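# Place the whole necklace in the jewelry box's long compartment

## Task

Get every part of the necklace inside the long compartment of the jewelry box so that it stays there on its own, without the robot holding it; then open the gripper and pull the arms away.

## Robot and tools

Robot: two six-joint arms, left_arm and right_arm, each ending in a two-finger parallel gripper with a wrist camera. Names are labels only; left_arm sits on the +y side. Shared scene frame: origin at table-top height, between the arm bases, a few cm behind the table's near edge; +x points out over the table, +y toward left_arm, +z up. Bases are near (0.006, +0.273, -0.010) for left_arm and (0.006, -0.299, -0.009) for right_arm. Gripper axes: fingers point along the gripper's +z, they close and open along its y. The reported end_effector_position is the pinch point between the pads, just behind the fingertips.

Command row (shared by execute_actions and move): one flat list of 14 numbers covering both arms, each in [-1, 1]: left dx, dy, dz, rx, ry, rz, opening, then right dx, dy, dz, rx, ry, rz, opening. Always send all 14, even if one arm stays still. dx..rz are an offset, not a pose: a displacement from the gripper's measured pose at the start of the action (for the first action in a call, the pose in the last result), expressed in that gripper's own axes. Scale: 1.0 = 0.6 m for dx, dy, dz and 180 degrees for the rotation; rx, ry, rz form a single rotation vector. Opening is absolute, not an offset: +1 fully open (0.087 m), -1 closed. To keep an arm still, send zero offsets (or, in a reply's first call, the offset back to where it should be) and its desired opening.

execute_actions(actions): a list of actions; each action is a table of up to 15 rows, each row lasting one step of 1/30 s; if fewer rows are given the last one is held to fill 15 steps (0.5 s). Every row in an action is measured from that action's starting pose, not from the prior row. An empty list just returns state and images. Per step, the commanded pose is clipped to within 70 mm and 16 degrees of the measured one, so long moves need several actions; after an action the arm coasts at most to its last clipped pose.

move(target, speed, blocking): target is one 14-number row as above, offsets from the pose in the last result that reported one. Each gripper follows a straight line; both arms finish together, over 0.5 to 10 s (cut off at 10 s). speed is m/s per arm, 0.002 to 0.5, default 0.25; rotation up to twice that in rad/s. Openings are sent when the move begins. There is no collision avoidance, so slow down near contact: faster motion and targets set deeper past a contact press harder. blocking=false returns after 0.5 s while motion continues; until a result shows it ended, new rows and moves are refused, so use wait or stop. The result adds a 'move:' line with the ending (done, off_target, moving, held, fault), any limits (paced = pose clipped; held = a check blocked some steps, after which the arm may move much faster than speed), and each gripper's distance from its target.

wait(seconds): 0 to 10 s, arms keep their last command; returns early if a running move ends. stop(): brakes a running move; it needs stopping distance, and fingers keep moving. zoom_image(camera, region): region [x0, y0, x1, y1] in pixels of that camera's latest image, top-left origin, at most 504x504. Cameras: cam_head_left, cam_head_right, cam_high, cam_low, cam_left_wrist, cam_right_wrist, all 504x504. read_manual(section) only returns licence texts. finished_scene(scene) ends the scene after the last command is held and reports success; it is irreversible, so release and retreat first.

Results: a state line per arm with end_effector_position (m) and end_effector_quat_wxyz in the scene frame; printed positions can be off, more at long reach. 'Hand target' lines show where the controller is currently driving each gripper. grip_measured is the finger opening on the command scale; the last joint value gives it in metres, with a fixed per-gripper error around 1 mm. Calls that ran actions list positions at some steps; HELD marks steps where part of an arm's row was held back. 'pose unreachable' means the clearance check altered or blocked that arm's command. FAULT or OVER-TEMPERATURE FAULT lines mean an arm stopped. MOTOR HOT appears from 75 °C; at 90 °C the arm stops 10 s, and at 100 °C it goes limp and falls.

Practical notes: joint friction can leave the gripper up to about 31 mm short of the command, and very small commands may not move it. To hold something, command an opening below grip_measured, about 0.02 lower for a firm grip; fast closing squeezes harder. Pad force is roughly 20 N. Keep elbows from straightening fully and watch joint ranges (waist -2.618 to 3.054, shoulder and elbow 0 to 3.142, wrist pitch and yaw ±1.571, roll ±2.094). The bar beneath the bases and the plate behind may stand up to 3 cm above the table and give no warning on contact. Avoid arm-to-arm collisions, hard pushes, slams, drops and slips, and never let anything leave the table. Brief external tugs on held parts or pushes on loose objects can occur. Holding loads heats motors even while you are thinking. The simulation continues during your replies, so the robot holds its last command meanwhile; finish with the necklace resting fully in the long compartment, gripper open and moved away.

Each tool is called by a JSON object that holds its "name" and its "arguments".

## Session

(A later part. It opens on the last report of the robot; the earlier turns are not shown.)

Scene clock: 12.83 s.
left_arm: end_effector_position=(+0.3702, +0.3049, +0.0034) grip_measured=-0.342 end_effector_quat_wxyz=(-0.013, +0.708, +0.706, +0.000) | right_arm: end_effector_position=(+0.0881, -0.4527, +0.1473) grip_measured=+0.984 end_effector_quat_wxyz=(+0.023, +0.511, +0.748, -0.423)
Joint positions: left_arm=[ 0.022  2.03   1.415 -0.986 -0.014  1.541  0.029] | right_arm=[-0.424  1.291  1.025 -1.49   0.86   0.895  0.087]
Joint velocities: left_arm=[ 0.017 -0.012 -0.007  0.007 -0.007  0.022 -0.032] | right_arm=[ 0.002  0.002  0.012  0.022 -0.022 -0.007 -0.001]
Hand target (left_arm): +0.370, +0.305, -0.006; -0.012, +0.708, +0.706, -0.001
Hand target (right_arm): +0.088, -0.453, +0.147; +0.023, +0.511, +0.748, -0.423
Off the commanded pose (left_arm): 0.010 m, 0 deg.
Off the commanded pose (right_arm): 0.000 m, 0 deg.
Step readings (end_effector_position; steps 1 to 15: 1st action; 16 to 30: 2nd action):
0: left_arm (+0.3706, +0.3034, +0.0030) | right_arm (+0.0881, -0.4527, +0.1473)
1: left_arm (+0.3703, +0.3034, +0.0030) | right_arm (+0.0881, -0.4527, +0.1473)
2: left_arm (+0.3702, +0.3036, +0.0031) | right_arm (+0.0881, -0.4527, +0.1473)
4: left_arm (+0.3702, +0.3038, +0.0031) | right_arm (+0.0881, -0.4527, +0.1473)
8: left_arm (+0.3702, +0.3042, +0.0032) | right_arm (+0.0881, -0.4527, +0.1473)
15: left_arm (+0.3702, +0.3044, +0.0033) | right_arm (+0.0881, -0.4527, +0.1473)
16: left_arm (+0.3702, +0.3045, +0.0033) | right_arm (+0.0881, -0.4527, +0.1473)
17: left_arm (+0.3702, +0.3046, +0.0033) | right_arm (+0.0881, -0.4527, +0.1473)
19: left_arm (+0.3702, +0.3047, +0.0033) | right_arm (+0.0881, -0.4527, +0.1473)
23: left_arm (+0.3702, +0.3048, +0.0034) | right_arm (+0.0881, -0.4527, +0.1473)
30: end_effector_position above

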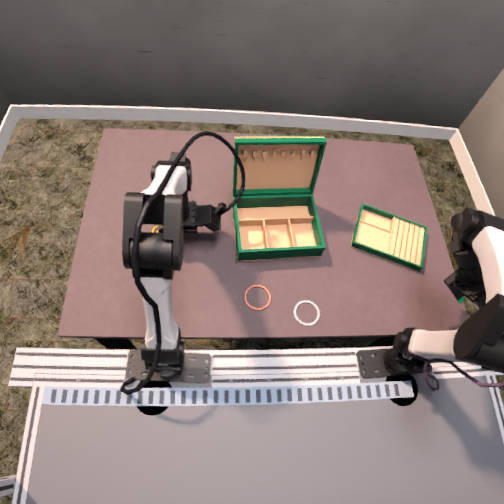

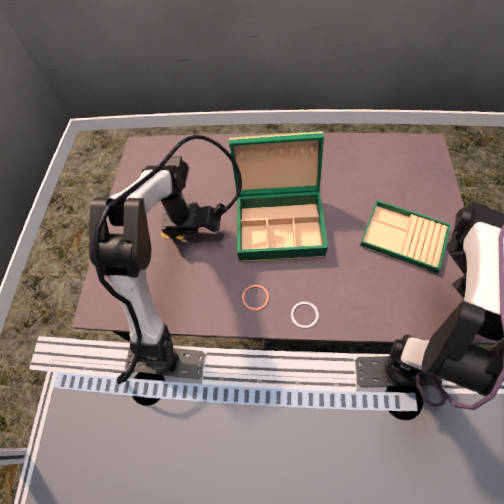

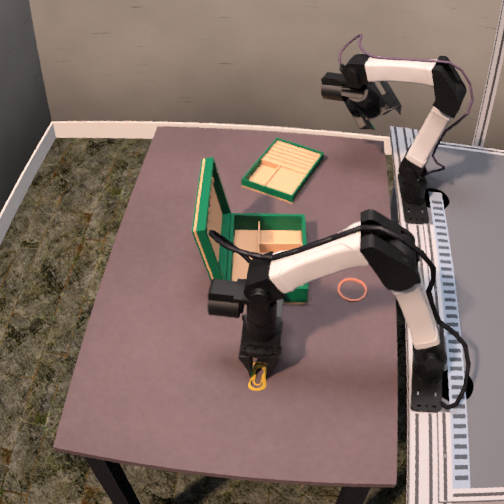

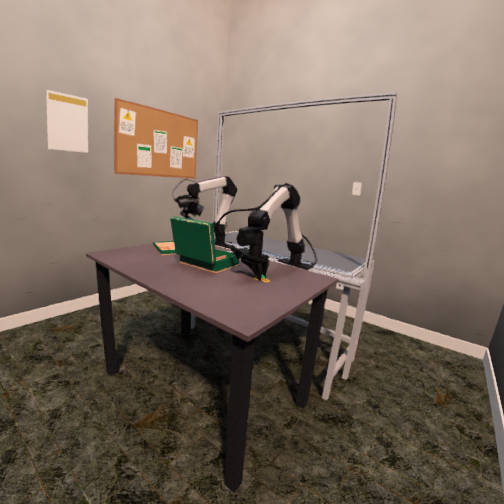

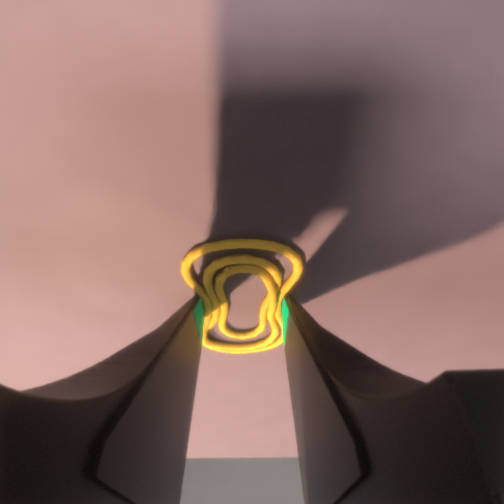

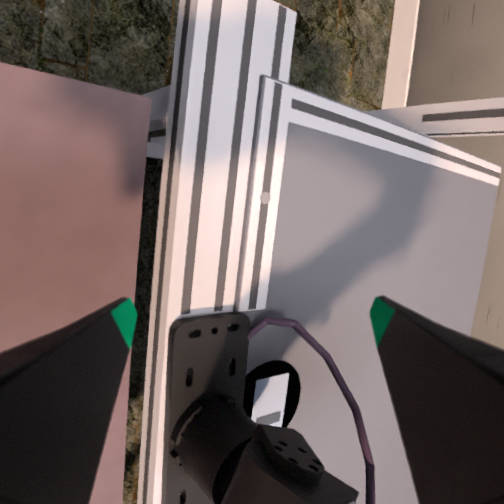

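{"name": "execute_actions", "arguments": {"actions": [[[0,0,0.016,0,0,0,-0.39,0,0,0,0,0,0,1],[0,0,0.016,0,0,0,-0.42,0,0,0,0,0,0,1],[0,0,0.016,0,0,0,-0.45,0,0,0,0,0,0,1],[0,0,0.016,0,0,0,-0.48,0,0,0,0,0,0,1],[0,0,0.016,0,0,0,-0.51,0,0,0,0,0,0,1],[0,0,0.016,0,0,0,-0.54,0,0,0,0,0,0,1],[0,0,0.016,0,0,0,-0.57,0,0,0,0,0,0,1],[0,0,0.016,0,0,0,-0.59,0,0,0,0,0,0,1],[0,0,0.016,0,0,0,-0.61,0,0,0,0,0,0,1],[0,0,0.016,0,0,0,-0.63,0,0,0,0,0,0,1],[0,0,0.016,0,0,0,-0.65,0,0,0,0,0,0,1],[0,0,0.016,0,0,0,-0.67,0,0,0,0,0,0,1],[0,0,0.016,0,0,0,-0.69,0,0,0,0,0,0,1],[0,0,0.016,0,0,0,-0.70,0,0,0,0,0,0,1],[0,0,0.016,0,0,0,-0.70,0,0,0,0,0,0,1]]]}}

{"name": "zoom_image", "arguments": {"camera": "cam_left_wrist", "region": [140, 200, 350, 400]}}

Scene clock: 13.67 s.
left_arm: end_effector_position=(+0.3704, +0.3050, +0.0034) grip_measured=-0.698 end_effector_quat_wxyz=(-0.013, +0.708, +0.706, +0.001) | right_arm: end_effector_position=(+0.0881, -0.4527, +0.1473) grip_measured=+0.984 end_effector_quat_wxyz=(+0.023, +0.511, +0.748, -0.423)
Joint positions: left_arm=[ 0.022  2.03   1.415 -0.985 -0.014  1.541  0.013] | right_arm=[-0.424  1.291  1.025 -1.49   0.86   0.895  0.087]
Joint velocities: left_arm=[-0.012  0.002 -0.007 -0.022  0.081  0.007 -0.003] | right_arm=[-0.012  0.007 -0.007  0.066 -0.066 -0.037 -0.001]
Hand target (left_arm): +0.370, +0.305, -0.006; -0.013, +0.708, +0.706, -0.000
Hand target (right_arm): +0.088, -0.453, +0.147; +0.023, +0.511, +0.748, -0.423
Off the commanded pose (left_arm): 0.010 m, 0 deg.
Off the commanded pose (right_arm): 0.000 m, 0 deg.
Step readings (end_effector_position):
0: left_arm (+0.3702, +0.3049, +0.0034) | right_arm (+0.0881, -0.4527, +0.1473)
1: left_arm (+0.3702, +0.3049, +0.0034) | right_arm (+0.0881, -0.4527, +0.1473)
2: left_arm (+0.3702, +0.3050, +0.0034) | right_arm (+0.0881, -0.4527, +0.1473)
4: left_arm (+0.3702, +0.3050, +0.0034) | right_arm (+0.0881, -0.4527, +0.1473)
8: left_arm (+0.3703, +0.3050, +0.0034) | right_arm (+0.0881, -0.4527, +0.1473)
15: end_effector_position above

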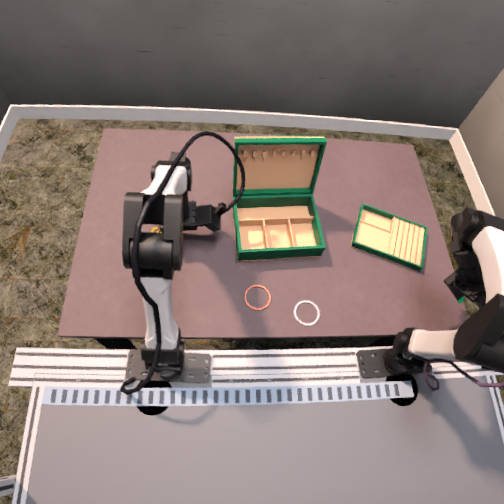

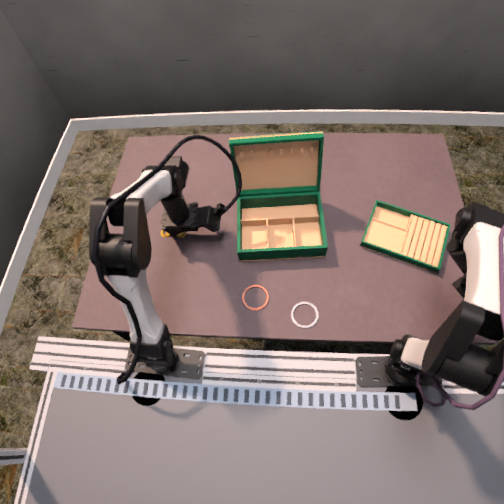

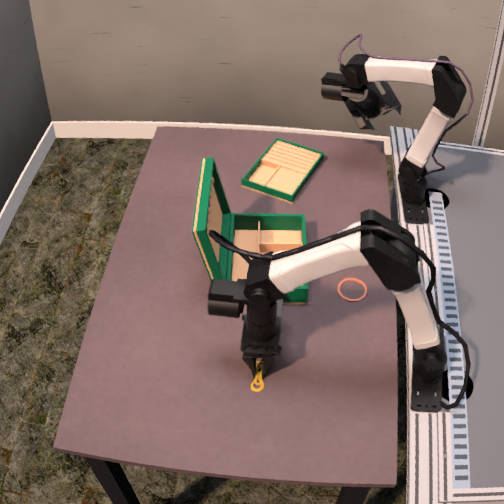

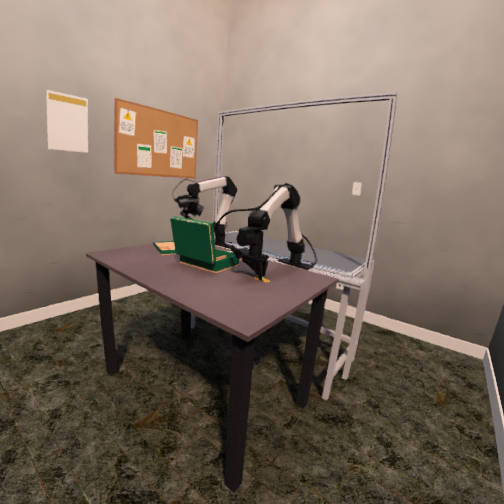

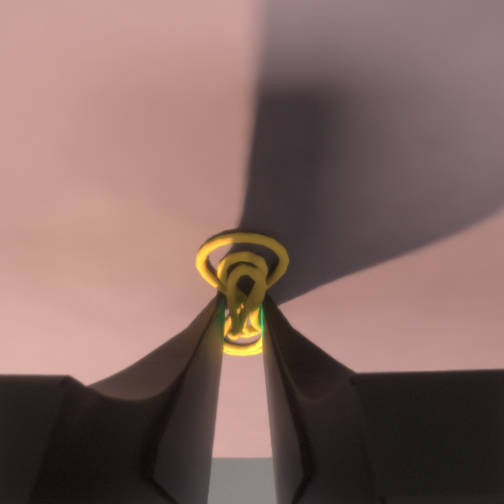

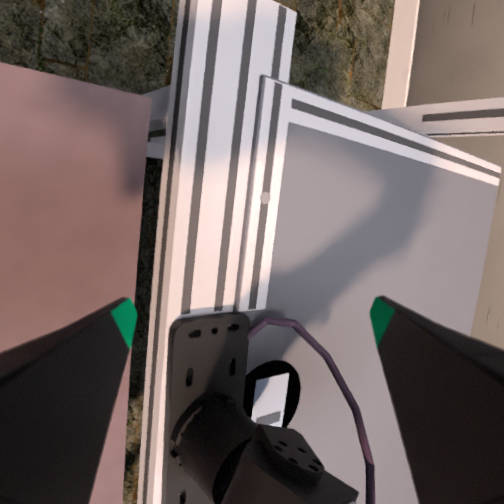

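Region (140, 200, 350, 400) of cam_left_wrist's 504x504 image, scaled by 2.400, with more detail than that image has; it fills the top 480 rows of this view, and the rest is white.

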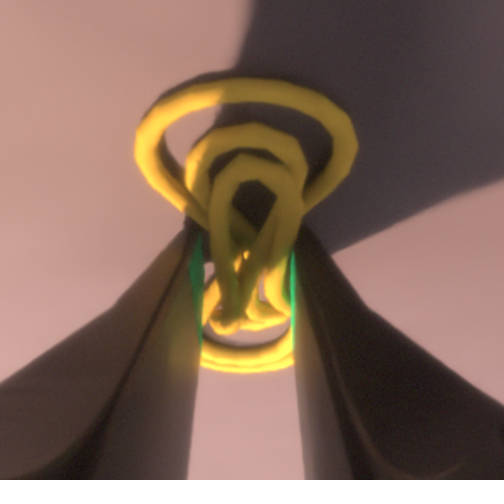

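{"name": "execute_actions", "arguments": {"actions": [[[0,0,0.016,0,0,0,-0.715,0,0,0,0,0,0,1],[0,0,0.016,0,0,0,-0.73,0,0,0,0,0,0,1],[0,0,0.016,0,0,0,-0.745,0,0,0,0,0,0,1],[0,0,0.016,0,0,0,-0.76,0,0,0,0,0,0,1],[0,0,0.016,0,0,0,-0.775,0,0,0,0,0,0,1],[0,0,0.016,0,0,0,-0.79,0,0,0,0,0,0,1],[0,0,0.016,0,0,0,-0.805,0,0,0,0,0,0,1],[0,0,0.016,0,0,0,-0.82,0,0,0,0,0,0,1],[0,0,0.016,0,0,0,-0.835,0,0,0,0,0,0,1],[0,0,0.016,0,0,0,-0.85,0,0,0,0,0,0,1],[0,0,0.016,0,0,0,-0.865,0,0,0,0,0,0,1],[0,0,0.016,0,0,0,-0.88,0,0,0,0,0,0,1],[0,0,0.016,0,0,0,-0.89,0,0,0,0,0,0,1],[0,0,0.016,0,0,0,-0.90,0,0,0,0,0,0,1],[0,0,0.016,0,0,0,-0.90,0,0,0,0,0,0,1]]]}}

{"name": "zoom_image", "arguments": {"camera": "cam_left_wrist", "region": [140, 200, 350, 400]}}

Scene clock: 14.33 s.
left_arm: end_effector_position=(+0.3719, +0.3054, +0.0039) grip_measured=-0.897 end_effector_quat_wxyz=(-0.011, +0.708, +0.706, +0.004) | right_arm: end_effector_position=(+0.0881, -0.4527, +0.1473) grip_measured=+0.984 end_effector_quat_wxyz=(+0.023, +0.511, +0.748, -0.423)
Joint positions: left_arm=[ 0.022  2.029  1.415 -0.979 -0.017  1.541  0.004] | right_arm=[-0.424  1.291  1.025 -1.49   0.86   0.895  0.087]
Joint velocities: left_arm=[-0.007 -0.017  0.007  0.125 -0.066 -0.022 -0.004] | right_arm=[-0.017 -0.007  0.002 -0.051  0.051  0.007  0.   ]
Hand target (left_arm): +0.370, +0.305, -0.006; -0.013, +0.708, +0.706, +0.000
Hand target (right_arm): +0.088, -0.453, +0.147; +0.023, +0.511, +0.748, -0.423
Off the commanded pose (left_arm): 0.010 m, 0 deg.
Off the commanded pose (right_arm): 0.000 m, 0 deg.
Step readings (end_effector_position):
0: left_arm (+0.3704, +0.3050, +0.0034) | right_arm (+0.0881, -0.4527, +0.1473)
1: left_arm (+0.3704, +0.3050, +0.0034) | right_arm (+0.0881, -0.4527, +0.1473)
2: left_arm (+0.3705, +0.3050, +0.0034) | right_arm (+0.0881, -0.4527, +0.1473)
4: left_arm (+0.3705, +0.3051, +0.0034) | right_arm (+0.0881, -0.4527, +0.1473)
8: left_arm (+0.3707, +0.3051, +0.0034) | right_arm (+0.0881, -0.4527, +0.1473)
15: end_effector_position above

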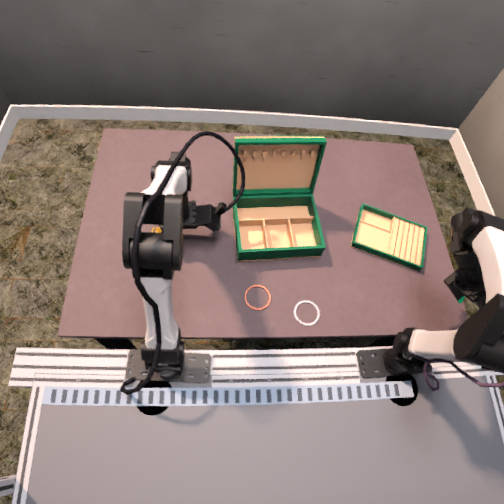

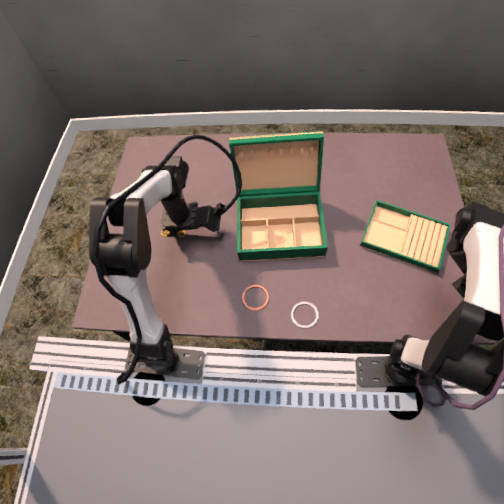

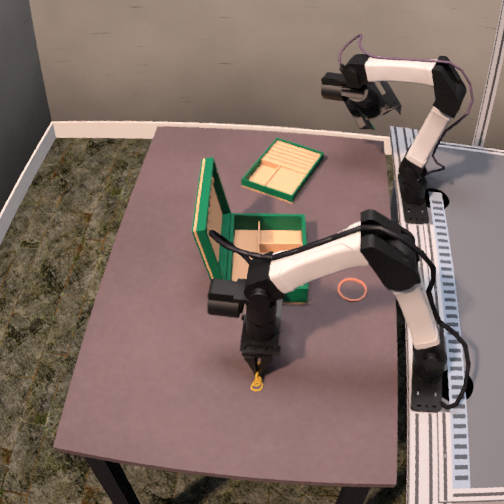

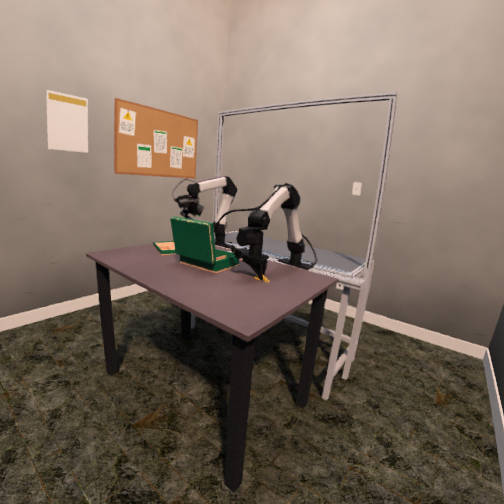

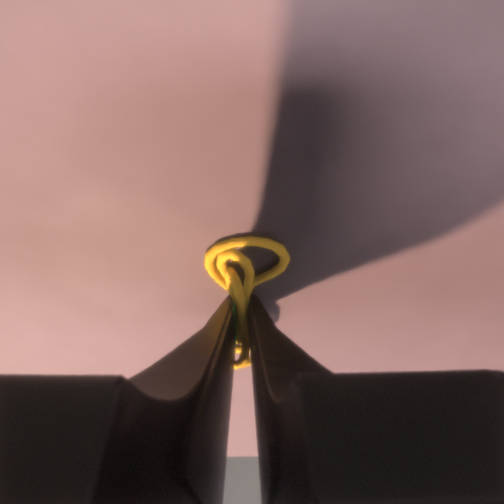

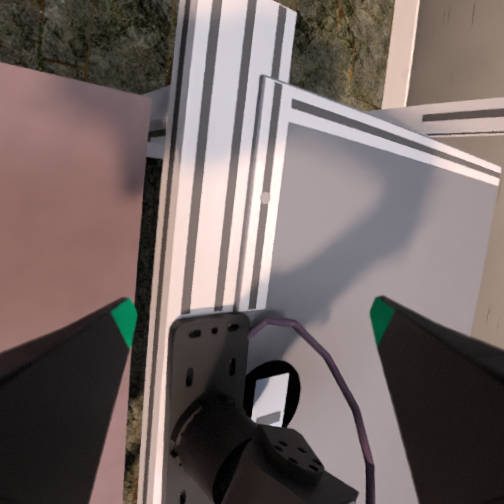

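Region (140, 200, 350, 400) of cam_left_wrist's 504x504 image, scaled by 2.400, with more detail than that image has; it fills the top 480 rows of this view, and the rest is white.

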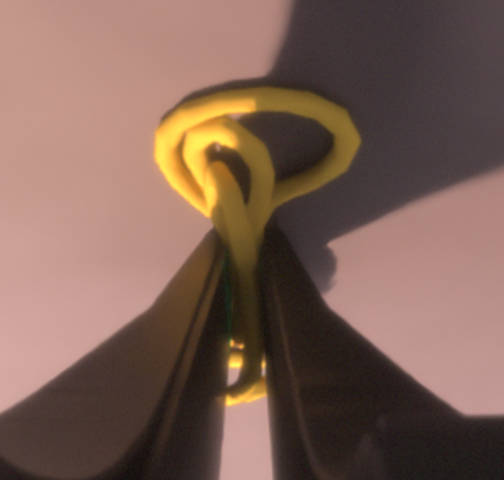

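{"name": "execute_actions", "arguments": {"actions": [[[0,0,0.02,0,0,0,-0.907,0,0,0,0,0,0,1],[0,0,0.022,0,0,0,-0.914,0,0,0,0,0,0,1],[0,0,0.024,0,0,0,-0.921,0,0,0,0,0,0,1],[0,0,0.024,0,0,0,-0.928,0,0,0,0,0,0,1],[0,0,0.024,0,0,0,-0.935,0,0,0,0,0,0,1],[0,0,0.024,0,0,0,-0.942,0,0,0,0,0,0,1],[0,0,0.024,0,0,0,-0.949,0,0,0,0,0,0,1],[0,0,0.024,0,0,0,-0.956,0,0,0,0,0,0,1],[0,0,0.024,0,0,0,-0.963,0,0,0,0,0,0,1],[0,0,0.024,0,0,0,-0.97,0,0,0,0,0,0,1]]]}}

{"name": "zoom_image", "arguments": {"camera": "cam_left_wrist", "region": [140, 200, 350, 400]}}

{"name": "zoom_image", "arguments": {"camera": "cam_high", "region": [210, 330, 310, 410]}}

Scene clock: 15.07 s.
left_arm: end_effector_position=(+0.3786, +0.3052, +0.0039) grip_measured=-0.955 end_effector_quat_wxyz=(-0.001, +0.708, +0.706, +0.013) | right_arm: end_effector_position=(+0.0881, -0.4527, +0.1473) grip_measured=+0.984 end_effector_quat_wxyz=(+0.023, +0.511, +0.748, -0.423)
Joint positions: left_arm=[ 0.022  2.029  1.415 -0.952 -0.017  1.541  0.002] | right_arm=[-0.424  1.291  1.025 -1.49   0.86   0.895  0.087]
Joint velocities: left_arm=[ 0.007 -0.017 -0.017  0.007 -0.037 -0.037 -0.   ] | right_arm=[ 0.012 -0.017  0.007  0.007 -0.037 -0.051  0.   ]
Hand target (left_arm): +0.371, +0.306, -0.010; -0.011, +0.708, +0.706, +0.004
Hand target (right_arm): +0.088, -0.453, +0.147; +0.023, +0.511, +0.748, -0.423
Off the commanded pose (left_arm): 0.016 m, 2 deg.
Off the commanded pose (right_arm): 0.000 m, 0 deg.
Step readings (end_effector_position):
0: left_arm (+0.3732, +0.3053, +0.0039) | right_arm (+0.0881, -0.4527, +0.1473)
1: left_arm (+0.3735, +0.3053, +0.0039) | right_arm (+0.0881, -0.4527, +0.1473)
2: left_arm (+0.3741, +0.3053, +0.0039) | right_arm (+0.0881, -0.4527, +0.1473)
4: left_arm (+0.3757, +0.3053, +0.0039) | right_arm (+0.0881, -0.4527, +0.1473)
8: left_arm (+0.3775, +0.3052, +0.0039) | right_arm (+0.0881, -0.4527, +0.1473)
15: end_effector_position above

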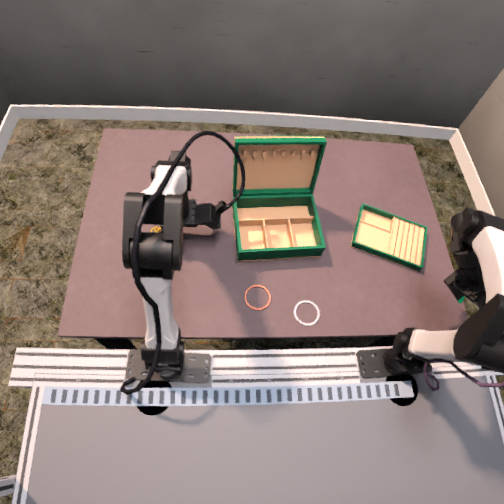

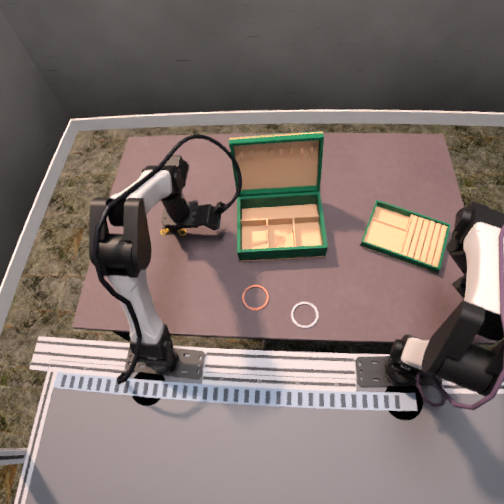

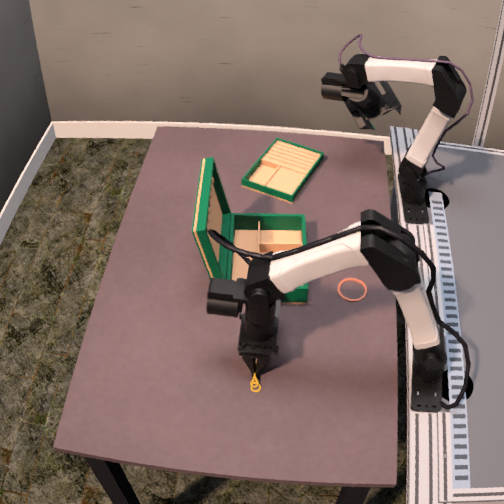

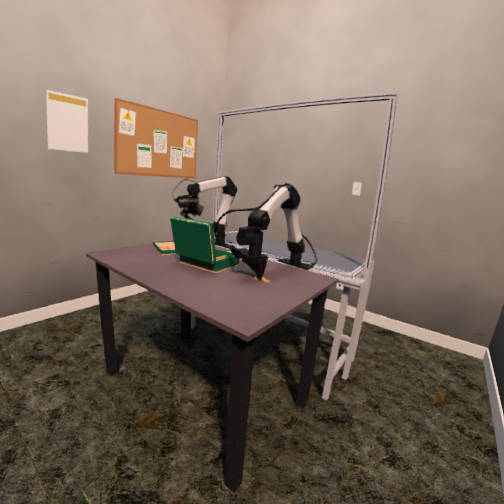

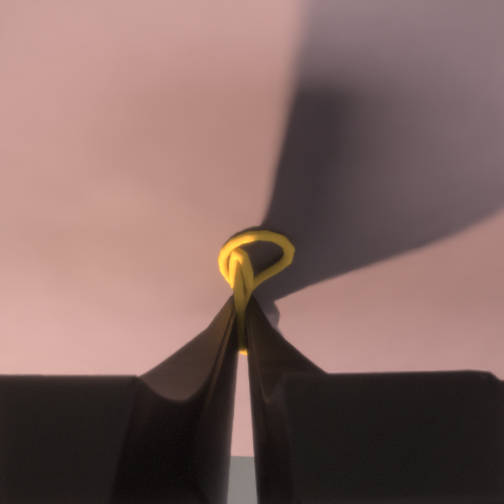

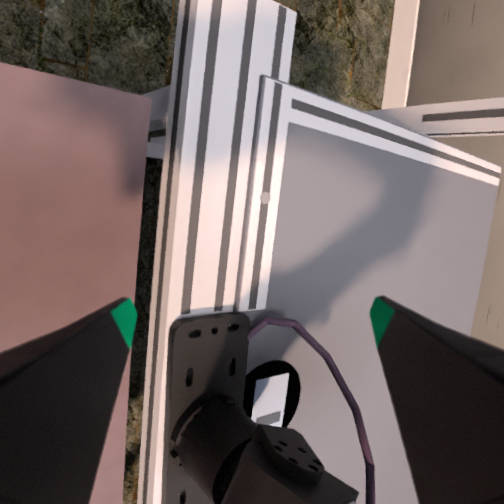

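Region (140, 200, 350, 400) of cam_left_wrist's 504x504 image, scaled by 2.400, with more detail than that image has; it fills the top 480 rows of this view, and the rest is white.

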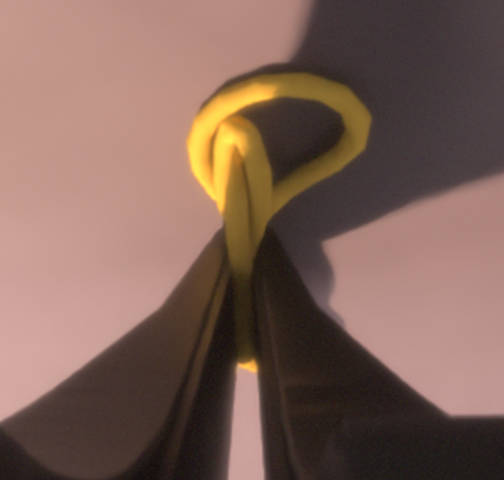

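Region (210, 330, 310, 410) of cam_high's 504x504 image, scaled by 5.040, with more detail than that image has; it fills the top 403 rows of this view, and the rest is white.

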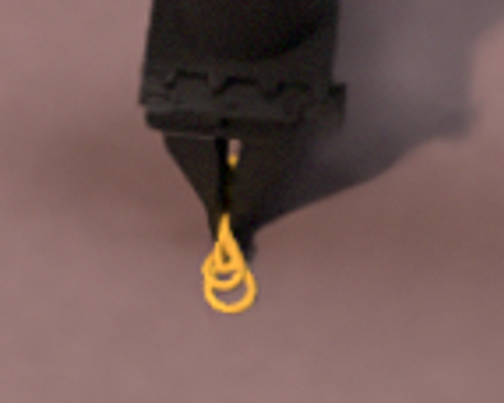

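{"name": "move", "arguments": {"target": [-0.042, 0.01, -0.21, -0.117, 0, -0.03, -0.978, 0, 0, 0, 0, 0, 0, 1], "speed": 0.15}}

{"name": "zoom_image", "arguments": {"camera": "cam_low", "region": [180, 200, 320, 300]}}

{"name": "zoom_image", "arguments": {"camera": "cam_high", "region": [170, 140, 350, 400]}}

Scene clock: 17.27 s.
left_arm: end_effector_position=(+0.3827, +0.2809, +0.1315) grip_measured=-0.955 end_effector_quat_wxyz=(+0.129, +0.662, +0.725, +0.140) | right_arm: end_effector_position=(+0.0881, -0.4527, +0.1473) grip_measured=+0.984 end_effector_quat_wxyz=(+0.023, +0.511, +0.748, -0.423)
Joint positions: left_arm=[-0.063  1.654  1.387 -0.939 -0.07   1.376  0.002] | right_arm=[-0.424  1.291  1.025 -1.49   0.86   0.895  0.087]
Joint velocities: left_arm=[ 0.007  0.002  0.002  0.037 -0.051 -0.037 -0.   ] | right_arm=[ 0.002 -0.007  0.002  0.037 -0.095 -0.007 -0.   ]
Hand target (left_arm): +0.381, +0.279, +0.128; +0.128, +0.661, +0.725, +0.143
Hand target (right_arm): +0.088, -0.453, +0.147; +0.023, +0.511, +0.748, -0.423
Off the commanded pose (left_arm): 0.004 m, 0 deg.
Off the commanded pose (right_arm): 0.000 m, 0 deg.
move: done

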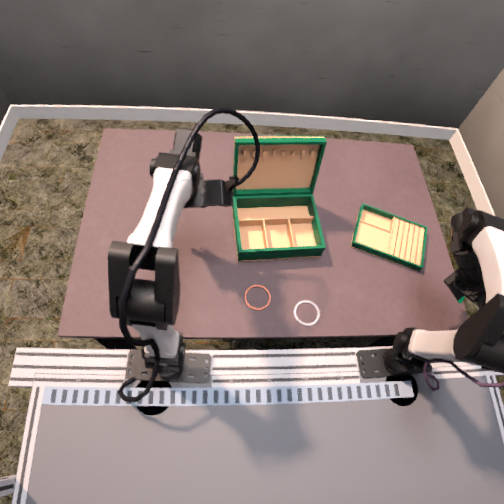

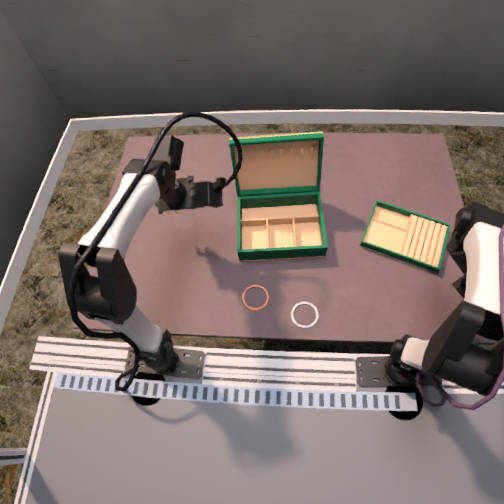

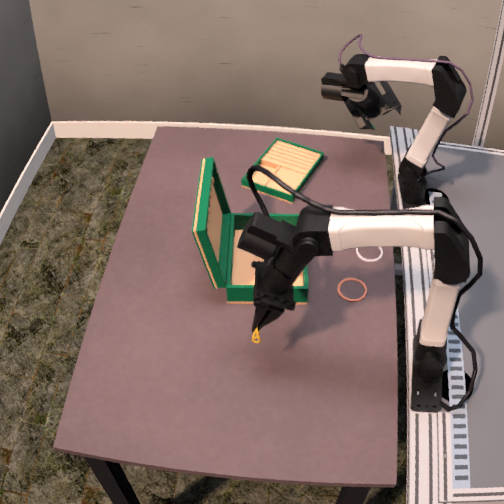

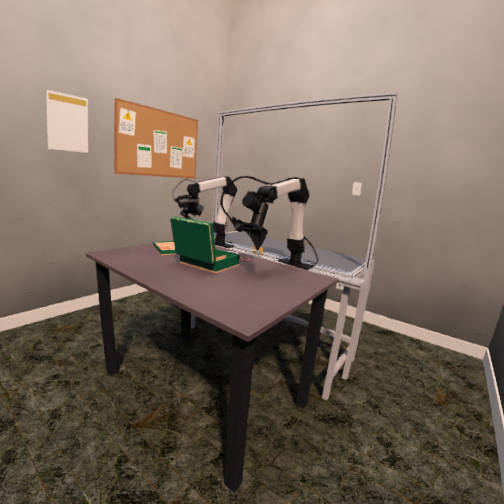

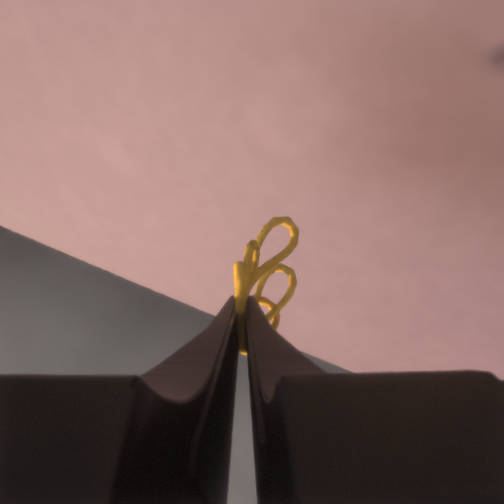

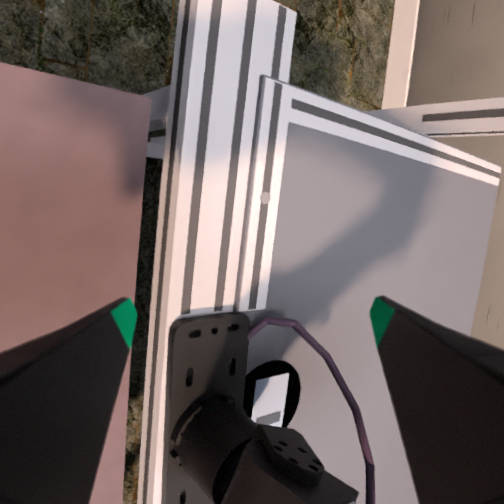

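Region (180, 200, 320, 300) of cam_low's 504x504 image, scaled by 3.600, with more detail than that image has; it fills the top 360 rows of this view, and the rest is white.

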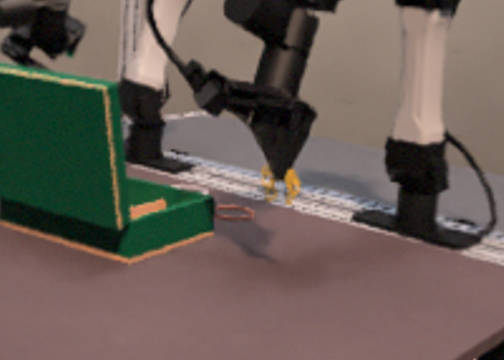

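Region (170, 140, 350, 400) of cam_high's 504x504 image, scaled by 1.938, with more detail than that image has; it fills the left 349 columns of this view, and the rest is white.

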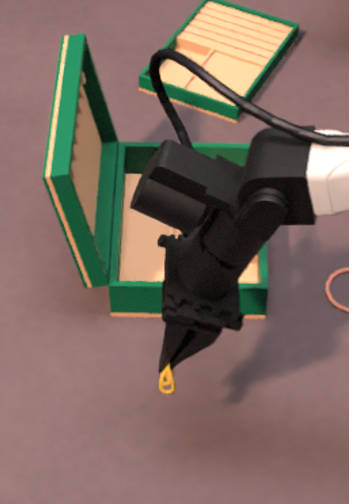

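{"name": "move", "arguments": {"target": [-0.4065, 0.0233, 0.0315, 0, 0, 0, -0.978, 0, 0, 0, 0, 0, 0, 1], "speed": 0.2}}

{"name": "zoom_image", "arguments": {"camera": "cam_high", "region": [170, 100, 350, 320]}}

Scene clock: 19.80 s.
left_arm: end_effector_position=(+0.4252, +0.0388, +0.1274) grip_measured=-0.955 end_effector_quat_wxyz=(+0.141, +0.664, +0.719, +0.146) | right_arm: end_effector_position=(+0.0881, -0.4527, +0.1473) grip_measured=+0.984 end_effector_quat_wxyz=(+0.023, +0.511, +0.748, -0.423)
Joint positions: left_arm=[-0.609  2.226  2.158 -1.195 -0.255  0.867  0.002] | right_arm=[-0.424  1.291  1.025 -1.49   0.86   0.895  0.087]
Joint velocities: left_arm=[-0.007 -0.022  0.017 -0.051  0.066  0.051 -0.   ] | right_arm=[-0.027  0.002 -0.032 -0.066 -0.081 -0.066  0.   ]
Hand target (left_arm): +0.424, +0.040, +0.123; +0.129, +0.663, +0.723, +0.148
Hand target (right_arm): +0.088, -0.453, +0.147; +0.023, +0.511, +0.748, -0.423
Off the commanded pose (left_arm): 0.008 m, 2 deg.
Off the commanded pose (right_arm): 0.000 m, 0 deg.
move: done

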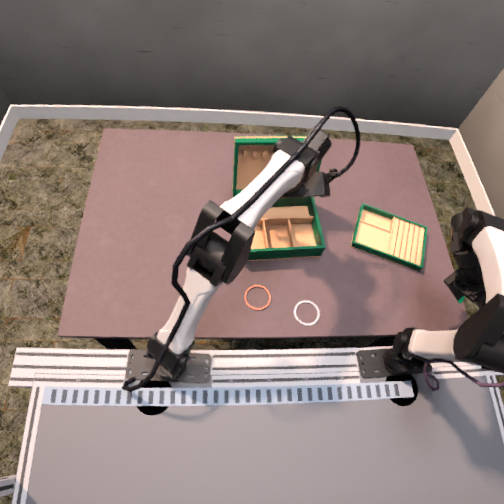

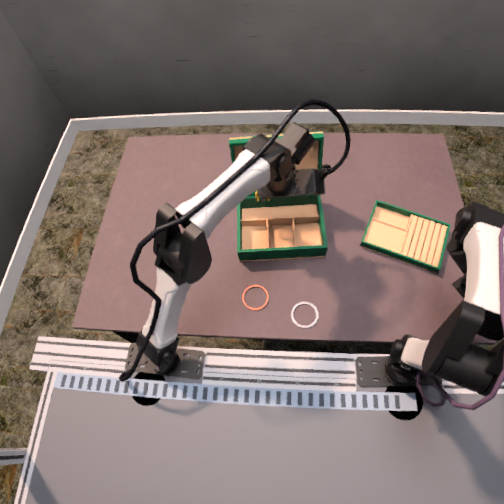

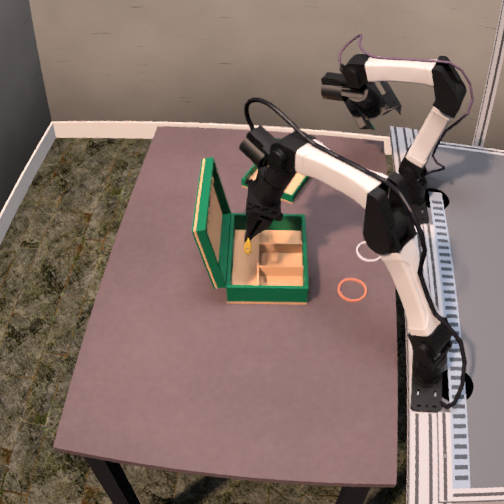

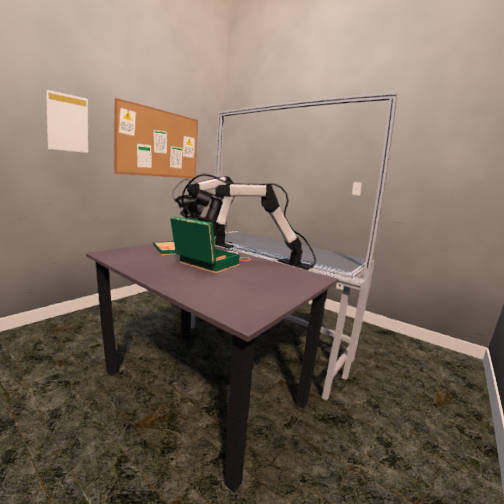

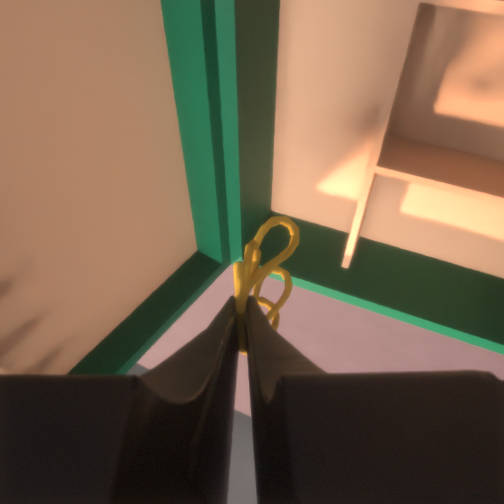

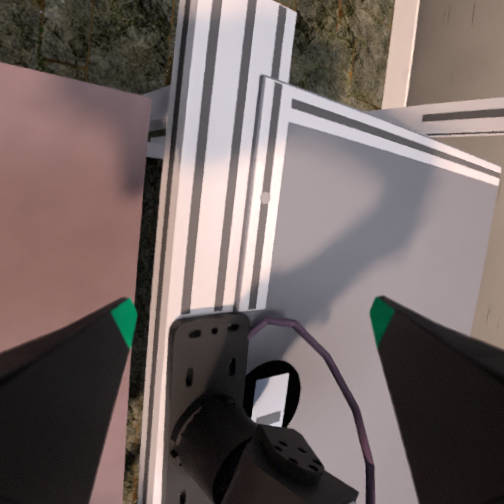

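Region (170, 100, 350, 320) of cam_high's 504x504 image, scaled by 2.291, with more detail than that image has; it fills the left 412 columns of this view, and the rest is white.

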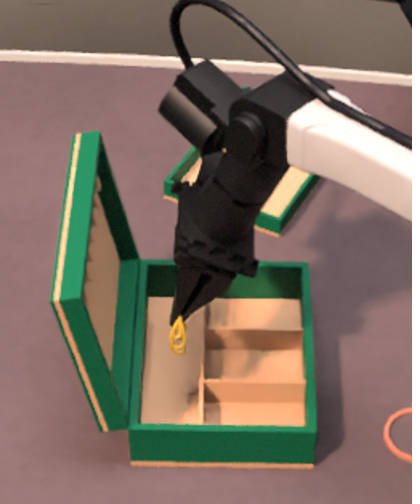

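{"name": "move", "arguments": {"target": [0.0007, -0.0614, 0.158, 0, 0, 0, -0.978, 0, 0, 0, 0, 0, 0, 1], "speed": 0.08}}

{"name": "zoom_image", "arguments": {"camera": "cam_high", "region": [190, 150, 330, 310]}}

Scene clock: 22.13 s.
left_arm: end_effector_position=(+0.4322, +0.0345, +0.0413) grip_measured=-0.955 end_effector_quat_wxyz=(+0.155, +0.661, +0.719, +0.147) | right_arm: end_effector_position=(+0.0881, -0.4527, +0.1473) grip_measured=+0.984 end_effector_quat_wxyz=(+0.023, +0.511, +0.748, -0.423)
Joint positions: left_arm=[-0.609  2.232  1.82  -0.824 -0.255  0.866  0.002] | right_arm=[-0.424  1.291  1.025 -1.49   0.86   0.895  0.087]
Joint velocities: left_arm=[-0.007  0.002 -0.007  0.007  0.066 -0.007  0.001] | right_arm=[ 0.007  0.022  0.002  0.022 -0.051  0.007  0.   ]
Hand target (left_arm): +0.429, +0.038, +0.026; +0.141, +0.664, +0.720, +0.146
Hand target (right_arm): +0.088, -0.453, +0.147; +0.023, +0.511, +0.748, -0.423
Off the commanded pose (left_arm): 0.016 m, 2 deg.
Off the commanded pose (right_arm): 0.000 m, 0 deg.
move: off_target (left_arm)

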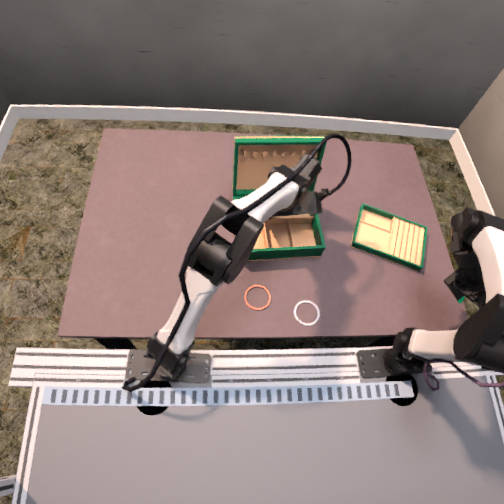

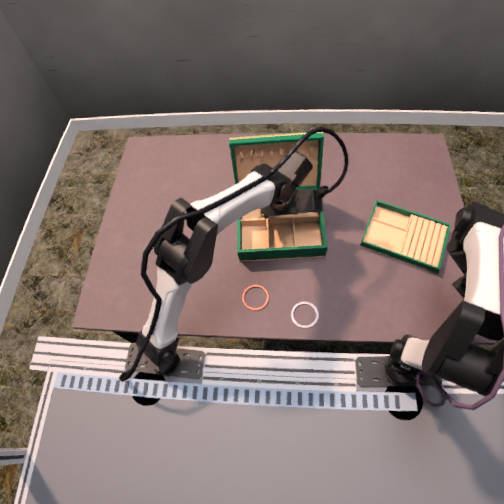

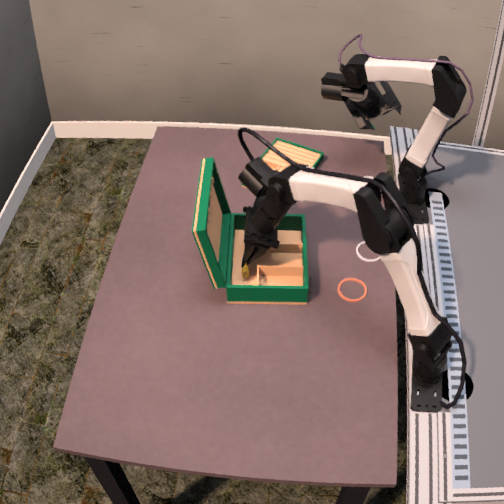

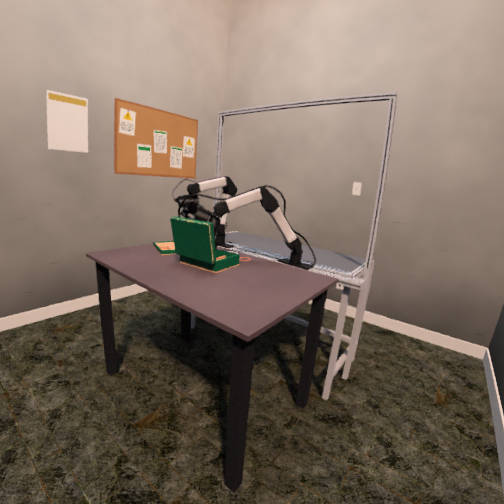

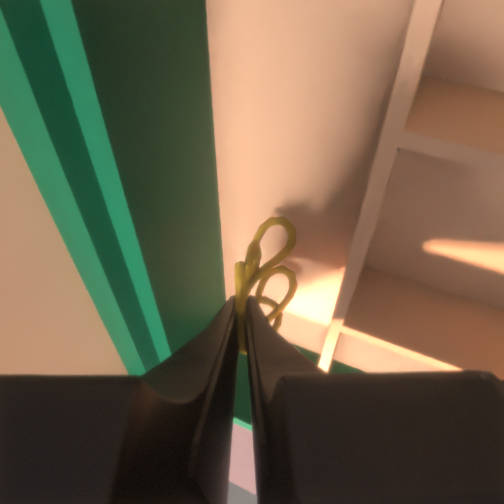

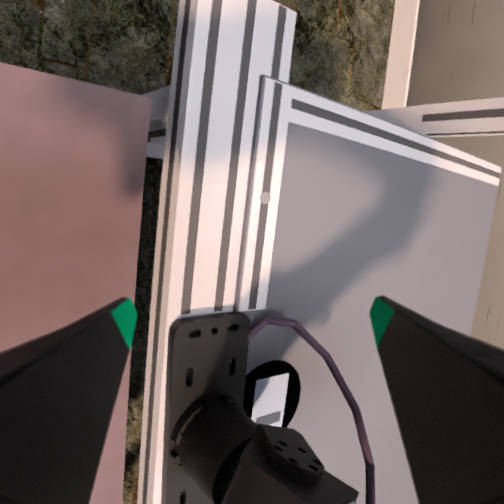

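Region (190, 150, 330, 310) of cam_high's 504x504 image, scaled by 3.150, with more detail than that image has; it fills the left 441 columns of this view, and the rest is white.

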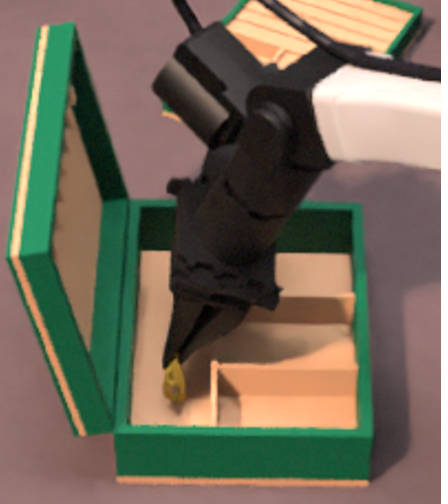

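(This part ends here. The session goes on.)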